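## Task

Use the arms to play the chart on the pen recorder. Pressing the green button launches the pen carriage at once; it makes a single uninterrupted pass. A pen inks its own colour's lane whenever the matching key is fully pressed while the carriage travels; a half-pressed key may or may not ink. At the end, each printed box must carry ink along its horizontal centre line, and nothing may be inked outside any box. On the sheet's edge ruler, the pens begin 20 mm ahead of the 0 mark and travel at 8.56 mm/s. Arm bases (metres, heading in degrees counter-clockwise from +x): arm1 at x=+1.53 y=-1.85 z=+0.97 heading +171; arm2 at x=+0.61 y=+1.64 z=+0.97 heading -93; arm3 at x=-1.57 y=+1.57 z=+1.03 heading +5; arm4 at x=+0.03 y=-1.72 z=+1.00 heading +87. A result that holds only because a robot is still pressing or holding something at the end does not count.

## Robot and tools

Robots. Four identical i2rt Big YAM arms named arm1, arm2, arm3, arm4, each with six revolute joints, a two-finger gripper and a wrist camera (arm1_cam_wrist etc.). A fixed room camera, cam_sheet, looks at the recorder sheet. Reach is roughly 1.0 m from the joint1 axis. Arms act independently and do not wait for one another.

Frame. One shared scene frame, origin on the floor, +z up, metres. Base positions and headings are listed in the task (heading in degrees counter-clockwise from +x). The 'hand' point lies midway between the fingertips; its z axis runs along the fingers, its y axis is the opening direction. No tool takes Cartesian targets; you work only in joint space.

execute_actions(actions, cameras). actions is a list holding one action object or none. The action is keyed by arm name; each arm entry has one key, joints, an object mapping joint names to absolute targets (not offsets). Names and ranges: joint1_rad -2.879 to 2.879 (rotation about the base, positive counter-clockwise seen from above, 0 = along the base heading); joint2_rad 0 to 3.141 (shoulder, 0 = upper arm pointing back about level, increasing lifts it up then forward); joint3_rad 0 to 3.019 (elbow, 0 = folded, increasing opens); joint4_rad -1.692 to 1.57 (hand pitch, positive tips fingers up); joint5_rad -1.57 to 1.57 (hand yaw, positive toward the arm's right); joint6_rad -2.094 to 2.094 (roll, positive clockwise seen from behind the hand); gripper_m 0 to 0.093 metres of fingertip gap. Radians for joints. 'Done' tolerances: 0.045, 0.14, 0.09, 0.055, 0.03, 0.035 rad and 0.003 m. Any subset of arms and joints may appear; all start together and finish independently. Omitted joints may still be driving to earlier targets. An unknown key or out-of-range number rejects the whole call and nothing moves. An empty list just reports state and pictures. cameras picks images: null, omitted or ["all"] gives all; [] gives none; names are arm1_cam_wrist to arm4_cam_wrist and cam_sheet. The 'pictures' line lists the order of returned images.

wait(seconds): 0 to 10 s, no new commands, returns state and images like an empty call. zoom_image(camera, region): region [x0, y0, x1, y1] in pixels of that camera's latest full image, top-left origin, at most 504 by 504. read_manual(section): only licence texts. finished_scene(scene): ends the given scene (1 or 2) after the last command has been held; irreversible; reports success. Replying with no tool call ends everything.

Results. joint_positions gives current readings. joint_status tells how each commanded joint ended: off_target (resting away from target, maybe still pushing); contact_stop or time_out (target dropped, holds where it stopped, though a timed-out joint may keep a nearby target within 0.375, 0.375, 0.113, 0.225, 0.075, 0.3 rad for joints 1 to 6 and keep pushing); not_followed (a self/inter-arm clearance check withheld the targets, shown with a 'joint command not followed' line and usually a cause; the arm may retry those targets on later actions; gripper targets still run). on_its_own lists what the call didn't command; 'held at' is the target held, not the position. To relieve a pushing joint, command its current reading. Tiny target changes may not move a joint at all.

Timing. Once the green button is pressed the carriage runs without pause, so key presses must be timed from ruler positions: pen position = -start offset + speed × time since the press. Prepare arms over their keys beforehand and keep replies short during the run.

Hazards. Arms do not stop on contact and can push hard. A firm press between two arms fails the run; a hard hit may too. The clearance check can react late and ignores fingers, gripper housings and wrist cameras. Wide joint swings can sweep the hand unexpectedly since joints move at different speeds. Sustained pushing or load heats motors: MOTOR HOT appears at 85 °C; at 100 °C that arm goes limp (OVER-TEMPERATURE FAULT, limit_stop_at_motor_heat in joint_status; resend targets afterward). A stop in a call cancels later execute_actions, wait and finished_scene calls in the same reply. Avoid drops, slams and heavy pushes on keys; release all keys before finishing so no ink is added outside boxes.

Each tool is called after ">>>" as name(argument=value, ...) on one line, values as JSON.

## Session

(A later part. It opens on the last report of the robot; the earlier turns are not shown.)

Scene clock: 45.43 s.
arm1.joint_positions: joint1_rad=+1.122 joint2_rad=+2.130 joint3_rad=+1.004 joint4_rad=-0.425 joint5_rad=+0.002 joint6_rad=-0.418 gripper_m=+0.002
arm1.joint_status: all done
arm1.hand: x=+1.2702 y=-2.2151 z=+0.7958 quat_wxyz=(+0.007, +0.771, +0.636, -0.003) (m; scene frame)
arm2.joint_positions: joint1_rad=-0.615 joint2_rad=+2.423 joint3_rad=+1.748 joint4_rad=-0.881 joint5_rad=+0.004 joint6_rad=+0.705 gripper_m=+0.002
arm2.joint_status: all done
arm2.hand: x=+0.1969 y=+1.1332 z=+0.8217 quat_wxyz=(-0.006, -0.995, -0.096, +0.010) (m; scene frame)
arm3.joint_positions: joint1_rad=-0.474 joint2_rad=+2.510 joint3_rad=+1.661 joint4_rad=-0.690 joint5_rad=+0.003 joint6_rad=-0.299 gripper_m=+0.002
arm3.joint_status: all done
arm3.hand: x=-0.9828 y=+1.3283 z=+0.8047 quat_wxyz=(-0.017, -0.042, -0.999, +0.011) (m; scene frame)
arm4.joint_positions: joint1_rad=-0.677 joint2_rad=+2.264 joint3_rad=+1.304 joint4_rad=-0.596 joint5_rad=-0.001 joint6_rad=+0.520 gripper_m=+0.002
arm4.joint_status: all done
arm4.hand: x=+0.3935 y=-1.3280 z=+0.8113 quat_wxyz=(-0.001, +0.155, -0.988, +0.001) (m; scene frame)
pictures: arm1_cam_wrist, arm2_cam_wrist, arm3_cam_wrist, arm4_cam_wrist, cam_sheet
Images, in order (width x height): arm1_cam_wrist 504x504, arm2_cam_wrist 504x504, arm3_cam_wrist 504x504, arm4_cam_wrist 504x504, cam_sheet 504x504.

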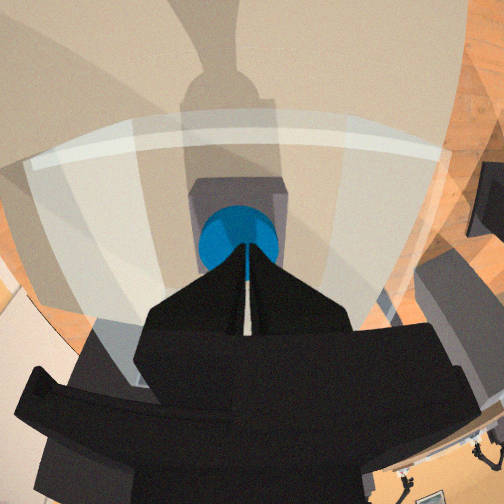

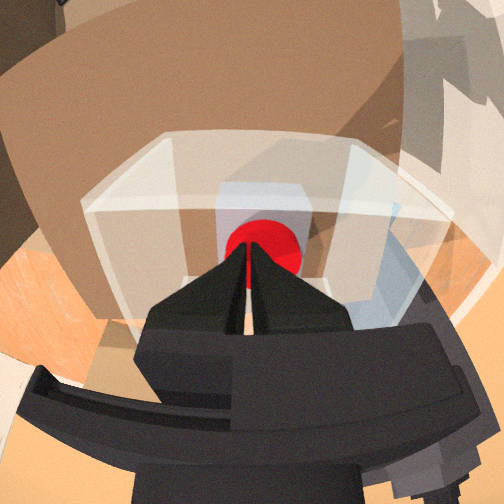

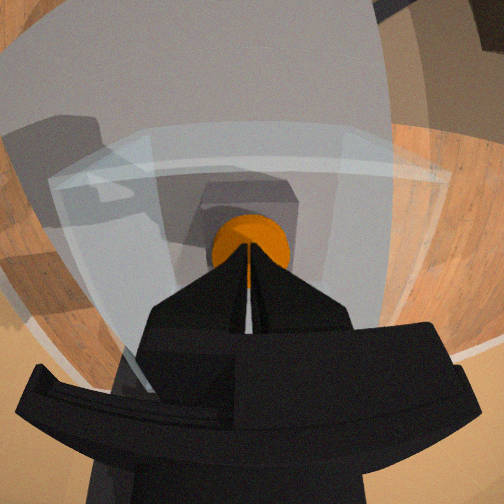

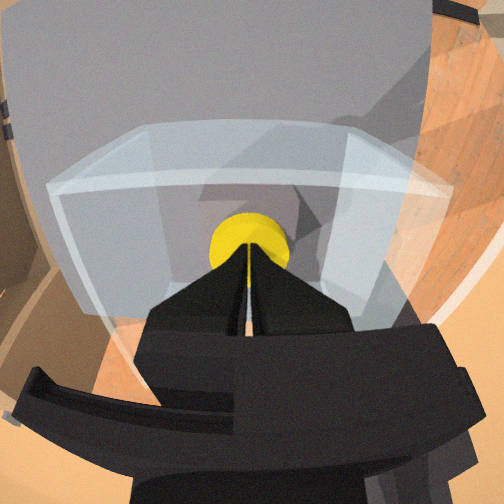

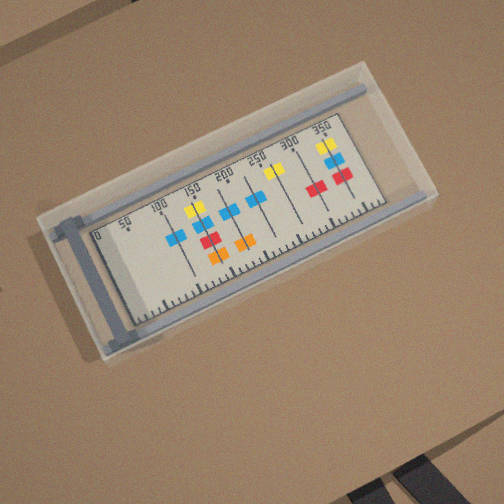

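>>> execute_actions(actions=[{"arm1": {"joints": {"joint2_rad": 2.045, "joint3_rad": 1.005}}, "arm2": {"joints": {"joint2_rad": 2.345, "joint3_rad": 1.752, "joint4_rad": -0.93}}, "arm3": {"joints": {"joint2_rad": 2.44, "joint3_rad": 1.668, "joint4_rad": -0.715}}, "arm4": {"joints": {"joint2_rad": 2.19, "joint3_rad": 1.308, "joint4_rad": -0.621}}}], cameras=[])

>>> execute_actions(actions=[{"arm1": {"joints": {"joint2_rad": 2.2}}, "arm2": {"joints": {"joint2_rad": 2.485}}, "arm3": {"joints": {"joint2_rad": 2.57}}, "arm4": {"joints": {"joint2_rad": 2.325}}}], cameras=["arm1_cam_wrist", "arm2_cam_wrist", "arm3_cam_wrist", "arm4_cam_wrist"])

>>> execute_actions(actions=[{"arm1": {"joints": {"joint2_rad": 2.045}}, "arm2": {"joints": {"joint2_rad": 2.345}}, "arm3": {"joints": {"joint2_rad": 2.44}}, "arm4": {"joints": {"joint2_rad": 2.19}}}], cameras=["arm1_cam_wrist", "arm2_cam_wrist", "arm3_cam_wrist", "arm4_cam_wrist"])

Scene clock: 51.17 s.
arm1.joint_positions: joint1_rad=+1.122 joint2_rad=+2.043 joint3_rad=+1.004 joint4_rad=-0.425 joint5_rad=+0.002 joint6_rad=-0.418 gripper_m=+0.002
arm1.joint_status: all done
arm1.hand: x=+1.2555 y=-2.2352 z=+0.8335 quat_wxyz=(+0.019, +0.771, +0.635, -0.045) (m; scene frame)
arm2.joint_positions: joint1_rad=-0.615 joint2_rad=+2.368 joint3_rad=+1.750 joint4_rad=-0.922 joint5_rad=+0.004 joint6_rad=+0.705 gripper_m=+0.002
arm2.joint_status: all done
arm2.hand: x=+0.1936 y=+1.1290 z=+0.8570 quat_wxyz=(-0.012, -0.995, -0.096, +0.016) (m; scene frame)
arm3.joint_positions: joint1_rad=-0.474 joint2_rad=+2.452 joint3_rad=+1.664 joint4_rad=-0.706 joint5_rad=+0.003 joint6_rad=-0.299 gripper_m=+0.002
arm3.joint_status: all done
arm3.hand: x=-0.9671 y=+1.3222 z=+0.8405 quat_wxyz=(-0.037, -0.042, -0.998, +0.018) (m; scene frame)
arm4.joint_positions: joint1_rad=-0.677 joint2_rad=+2.202 joint3_rad=+1.306 joint4_rad=-0.610 joint5_rad=-0.001 joint6_rad=+0.520 gripper_m=+0.002
arm4.joint_status: all done
arm4.hand: x=+0.4046 y=-1.3156 z=+0.8442 quat_wxyz=(-0.020, +0.155, -0.988, -0.015) (m; scene frame)
pictures: none
No camera images: the call's "cameras" was empty. Leave "cameras" out to get every camera's image.

Scene clock: 52.17 s.
arm1.joint_positions: joint1_rad=+1.122 joint2_rad=+2.131 joint3_rad=+1.012 joint4_rad=-0.422 joint5_rad=+0.003 joint6_rad=-0.418 gripper_m=+0.002
arm1.joint_status: all done
arm1.hand: x=+1.2673 y=-2.2192 z=+0.7963 quat_wxyz=(+0.009, +0.771, +0.636, -0.008) (m; scene frame)
arm2.joint_positions: joint1_rad=-0.615 joint2_rad=+2.429 joint3_rad=+1.761 joint4_rad=-0.925 joint5_rad=+0.003 joint6_rad=+0.705 gripper_m=+0.002
arm2.joint_status: all done
arm2.hand: x=+0.2006 y=+1.1378 z=+0.8223 quat_wxyz=(+0.007, -0.995, -0.096, -0.002) (m; scene frame)
arm3.joint_positions: joint1_rad=-0.474 joint2_rad=+2.514 joint3_rad=+1.673 joint4_rad=-0.708 joint5_rad=+0.003 joint6_rad=-0.299 gripper_m=+0.002
arm3.joint_status: all done
arm3.hand: x=-0.9825 y=+1.3282 z=+0.8050 quat_wxyz=(-0.012, -0.042, -0.999, +0.009) (m; scene frame)
arm4.joint_positions: joint1_rad=-0.677 joint2_rad=+2.268 joint3_rad=+1.316 joint4_rad=-0.612 joint5_rad=+0.000 joint6_rad=+0.521 gripper_m=+0.002
arm4.joint_status: all done
arm4.hand: x=+0.3946 y=-1.3266 z=+0.8120 quat_wxyz=(+0.002, +0.155, -0.988, +0.003) (m; scene frame)
pictures: arm1_cam_wrist, arm2_cam_wrist, arm3_cam_wrist, arm4_cam_wrist
Images, in order (width x height): arm1_cam_wrist 504x504, arm2_cam_wrist 504x504, arm3_cam_wrist 504x504, arm4_cam_wrist 504x504.

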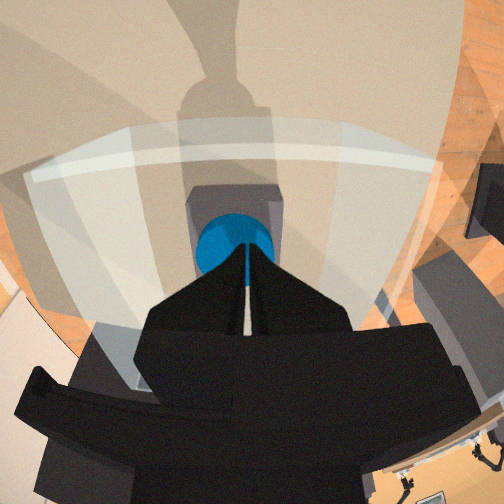

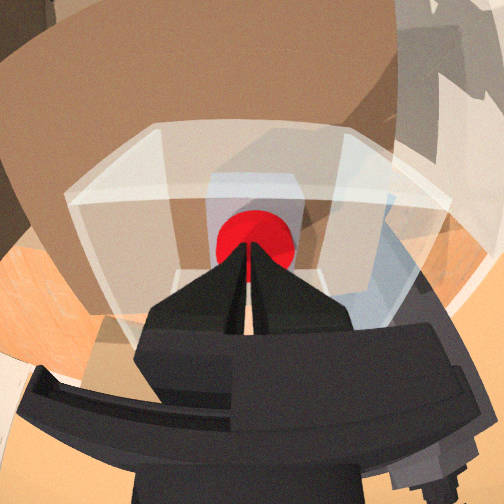

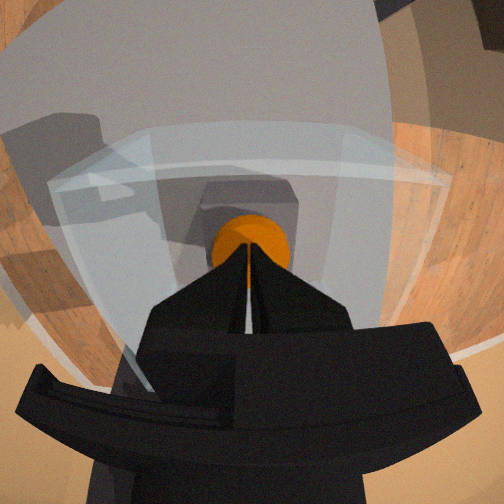

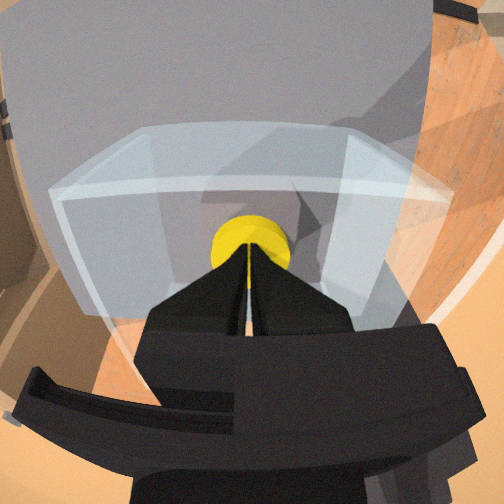

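Scene clock: 53.20 s.
arm1.joint_positions: joint1_rad=+1.122 joint2_rad=+2.043 joint3_rad=+1.007 joint4_rad=-0.422 joint5_rad=+0.003 joint6_rad=-0.418 gripper_m=+0.002
arm1.joint_status: all done
arm1.hand: x=+1.2537 y=-2.2377 z=+0.8345 quat_wxyz=(+0.020, +0.771, +0.635, -0.049) (m; scene frame)
arm2.joint_positions: joint1_rad=-0.615 joint2_rad=+2.368 joint3_rad=+1.752 joint4_rad=-0.925 joint5_rad=+0.003 joint6_rad=+0.705 gripper_m=+0.002
arm2.joint_status: all done
arm2.hand: x=+0.1936 y=+1.1288 z=+0.8578 quat_wxyz=(-0.011, -0.995, -0.096, +0.015) (m; scene frame)
arm3.joint_positions: joint1_rad=-0.474 joint2_rad=+2.452 joint3_rad=+1.665 joint4_rad=-0.709 joint5_rad=+0.003 joint6_rad=-0.299 gripper_m=+0.002
arm3.joint_status: all done
arm3.hand: x=-0.9671 y=+1.3222 z=+0.8408 quat_wxyz=(-0.036, -0.042, -0.998, +0.018) (m; scene frame)
arm4.joint_positions: joint1_rad=-0.677 joint2_rad=+2.202 joint3_rad=+1.309 joint4_rad=-0.612 joint5_rad=+0.000 joint6_rad=+0.521 gripper_m=+0.002
arm4.joint_status: all done
arm4.hand: x=+0.4051 y=-1.3149 z=+0.8447 quat_wxyz=(-0.021, +0.155, -0.988, -0.015) (m; scene frame)
pictures: arm1_cam_wrist, arm2_cam_wrist, arm3_cam_wrist, arm4_cam_wrist
Images, in order (width x height): arm1_cam_wrist 504x504, arm2_cam_wrist 504x504, arm3_cam_wrist 504x504, arm4_cam_wrist 504x504.

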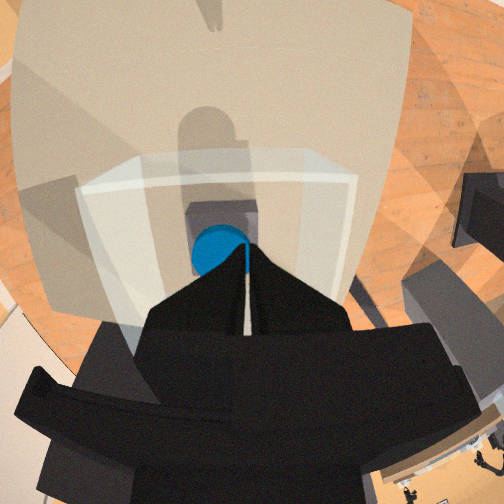

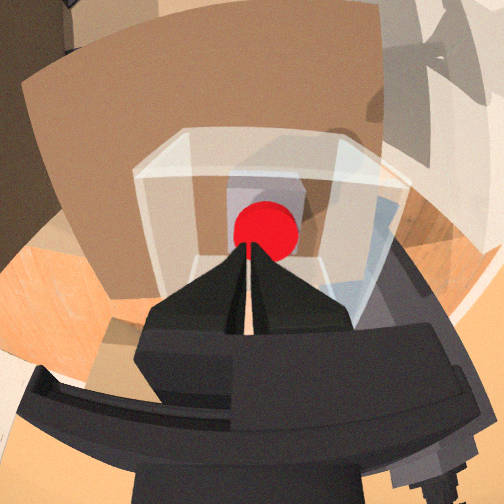

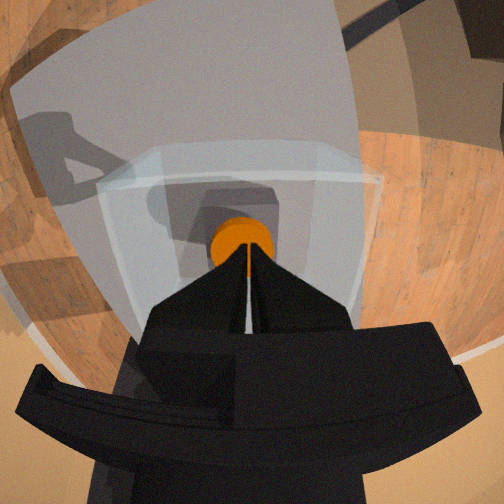

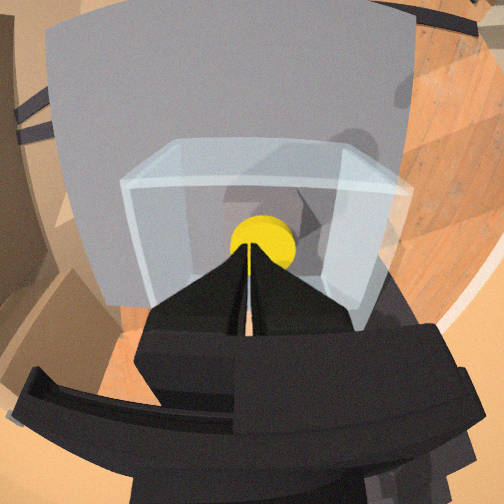

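>>> execute_actions(actions=[{"arm1": {"joints": {"joint2_rad": 2.2, "joint3_rad": 0.99}}, "arm2": {"joints": {"joint2_rad": 2.185}}, "arm3": {"joints": {"joint2_rad": 2.57, "joint3_rad": 1.655}}, "arm4": {"joints": {"joint2_rad": 2.325, "joint3_rad": 1.297}}}], cameras=[])

>>> execute_actions(actions=[{"arm1": {"joints": {"joint2_rad": 2.07}}, "arm2": {"joints": {"joint1_rad": -1.215, "joint3_rad": 1.575, "joint4_rad": -0.94}}, "arm3": {"joints": {"joint2_rad": 2.455}}, "arm4": {"joints": {"joint2_rad": 2.205}}}], cameras=["arm1_cam_wrist", "arm2_cam_wrist", "arm3_cam_wrist", "arm4_cam_wrist"])

Scene clock: 56.93 s.
arm1.joint_positions: joint1_rad=+1.122 joint2_rad=+2.130 joint3_rad=+1.006 joint4_rad=-0.420 joint5_rad=+0.003 joint6_rad=-0.417 gripper_m=+0.002
arm1.joint_status: all done
arm1.hand: x=+1.2685 y=-2.2172 z=+0.7962 quat_wxyz=(+0.008, +0.772, +0.636, -0.007) (m; scene frame)
arm2.joint_positions: joint1_rad=-0.615 joint2_rad=+2.175 joint3_rad=+1.739 joint4_rad=-0.926 joint5_rad=+0.003 joint6_rad=+0.705 gripper_m=+0.002
arm2.joint_status: all done
arm2.hand: x=+0.1751 y=+1.1051 z=+0.9798 quat_wxyz=(-0.076, -0.990, -0.095, +0.078) (m; scene frame)
arm3.joint_positions: joint1_rad=-0.474 joint2_rad=+2.511 joint3_rad=+1.666 joint4_rad=-0.711 joint5_rad=+0.002 joint6_rad=-0.299 gripper_m=+0.002
arm3.joint_status: all done
arm3.hand: x=-0.9854 y=+1.3294 z=+0.8051 quat_wxyz=(-0.009, -0.042, -0.999, +0.008) (m; scene frame)
arm4.joint_positions: joint1_rad=-0.677 joint2_rad=+2.266 joint3_rad=+1.311 joint4_rad=-0.613 joint5_rad=+0.000 joint6_rad=+0.522 gripper_m=+0.002
arm4.joint_status: all done
arm4.hand: x=+0.3928 y=-1.3288 z=+0.8117 quat_wxyz=(+0.004, +0.155, -0.988, +0.005) (m; scene frame)
pictures: none
No camera images: the call's "cameras" was empty. Leave "cameras" out to get every camera's image.

Scene clock: 58.53 s.
arm1.joint_positions: joint1_rad=+1.122 joint2_rad=+2.077 joint3_rad=+0.995 joint4_rad=-0.420 joint5_rad=+0.003 joint6_rad=-0.417 gripper_m=+0.002
arm1.joint_status: all done
arm1.hand: x=+1.2630 y=-2.2247 z=+0.8172 quat_wxyz=(+0.014, +0.771, +0.636, -0.027) (m; scene frame)
arm2.joint_positions: joint1_rad=-1.213 joint2_rad=+2.184 joint3_rad=+1.572 joint4_rad=-0.934 joint5_rad=+0.001 joint6_rad=+0.707 gripper_m=+0.002
arm2.joint_status: all done
arm2.hand: x=+0.0192 y=+1.4632 z=+0.9131 quat_wxyz=(-0.008, -0.979, +0.202, +0.014) (m; scene frame)
arm3.joint_positions: joint1_rad=-0.474 joint2_rad=+2.474 joint3_rad=+1.655 joint4_rad=-0.711 joint5_rad=+0.002 joint6_rad=-0.299 gripper_m=+0.002
arm3.joint_status: all done
arm3.hand: x=-0.9786 y=+1.3268 z=+0.8249 quat_wxyz=(-0.021, -0.042, -0.999, +0.012) (m; scene frame)
arm4.joint_positions: joint1_rad=-0.677 joint2_rad=+2.221 joint3_rad=+1.299 joint4_rad=-0.613 joint5_rad=+0.000 joint6_rad=+0.522 gripper_m=+0.002
arm4.joint_status: all done
arm4.hand: x=+0.3977 y=-1.3233 z=+0.8321 quat_wxyz=(-0.009, +0.155, -0.988, -0.005) (m; scene frame)
pictures: arm1_cam_wrist, arm2_cam_wrist, arm3_cam_wrist, arm4_cam_wrist
Images, in order (width x height): arm1_cam_wrist 504x504, arm2_cam_wrist 504x504, arm3_cam_wrist 504x504, arm4_cam_wrist 504x504.

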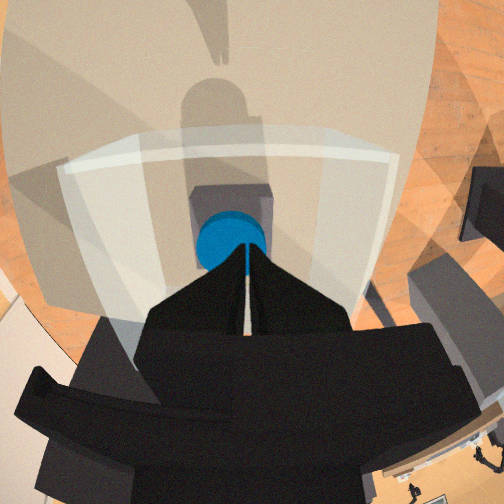

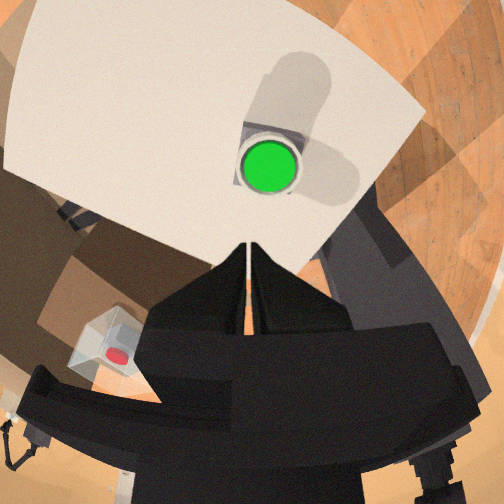

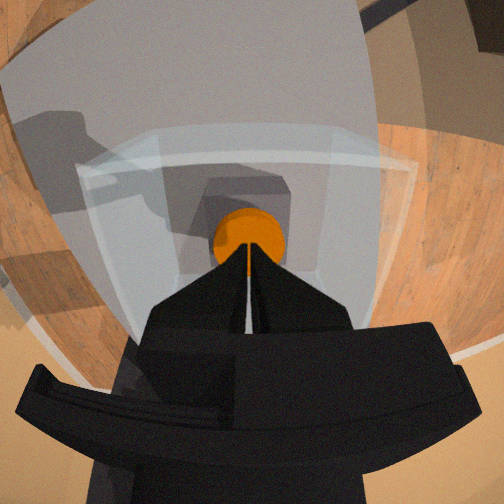

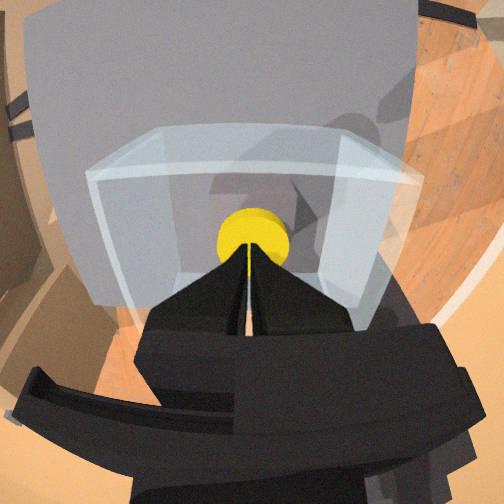

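>>> zoom_image(camera="arm2_cam_wrist", region=[200, 120, 326, 246])

Region (200, 120, 326, 246) of arm2_cam_wrist's 504x504 image, scaled by 4.000, with more detail than that image has.

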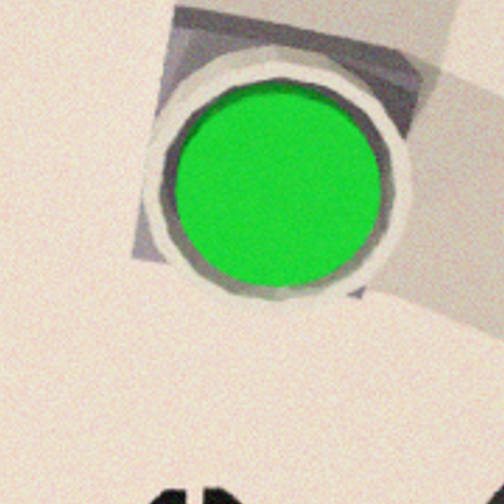

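>>> execute_actions(actions=[{"arm2": {"joints": {"joint1_rad": -1.25, "joint2_rad": 2.278, "joint4_rad": -0.782}}}], cameras=["arm2_cam_wrist", "cam_sheet"])

Scene clock: 62.73 s.
arm1.joint_positions: joint1_rad=+1.122 joint2_rad=+2.077 joint3_rad=+0.995 joint4_rad=-0.420 joint5_rad=+0.003 joint6_rad=-0.417 gripper_m=+0.002
arm1.joint_status: not commanded
arm1.hand: x=+1.2630 y=-2.2247 z=+0.8172 quat_wxyz=(+0.014, +0.771, +0.636, -0.027) (m; scene frame)
arm2.joint_positions: joint1_rad=-1.243 joint2_rad=+2.279 joint3_rad=+1.570 joint4_rad=-0.792 joint5_rad=+0.001 joint6_rad=+0.707 gripper_m=+0.002
arm2.joint_status: all done
arm2.hand: x=+0.0008 y=+1.4774 z=+0.8579 quat_wxyz=(-0.019, -0.975, +0.217, +0.034) (m; scene frame)
arm3.joint_positions: joint1_rad=-0.474 joint2_rad=+2.474 joint3_rad=+1.655 joint4_rad=-0.711 joint5_rad=+0.002 joint6_rad=-0.299 gripper_m=+0.002
arm3.joint_status: not commanded
arm3.hand: x=-0.9786 y=+1.3268 z=+0.8249 quat_wxyz=(-0.021, -0.042, -0.999, +0.012) (m; scene frame)
arm4.joint_positions: joint1_rad=-0.677 joint2_rad=+2.221 joint3_rad=+1.299 joint4_rad=-0.613 joint5_rad=+0.000 joint6_rad=+0.522 gripper_m=+0.002
arm4.joint_status: not commanded
arm4.hand: x=+0.3977 y=-1.3233 z=+0.8321 quat_wxyz=(-0.009, +0.155, -0.988, -0.005) (m; scene frame)
pictures: arm2_cam_wrist, cam_sheet
Images, in order (width x height): arm2_cam_wrist 504x504, cam_sheet 504x504.

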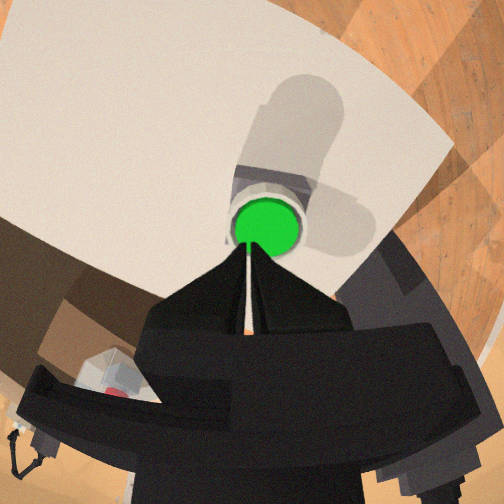

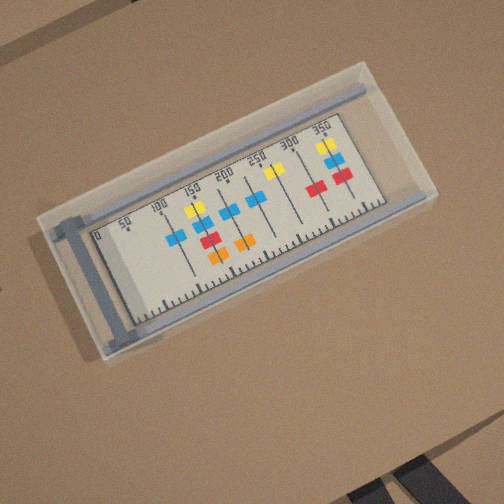

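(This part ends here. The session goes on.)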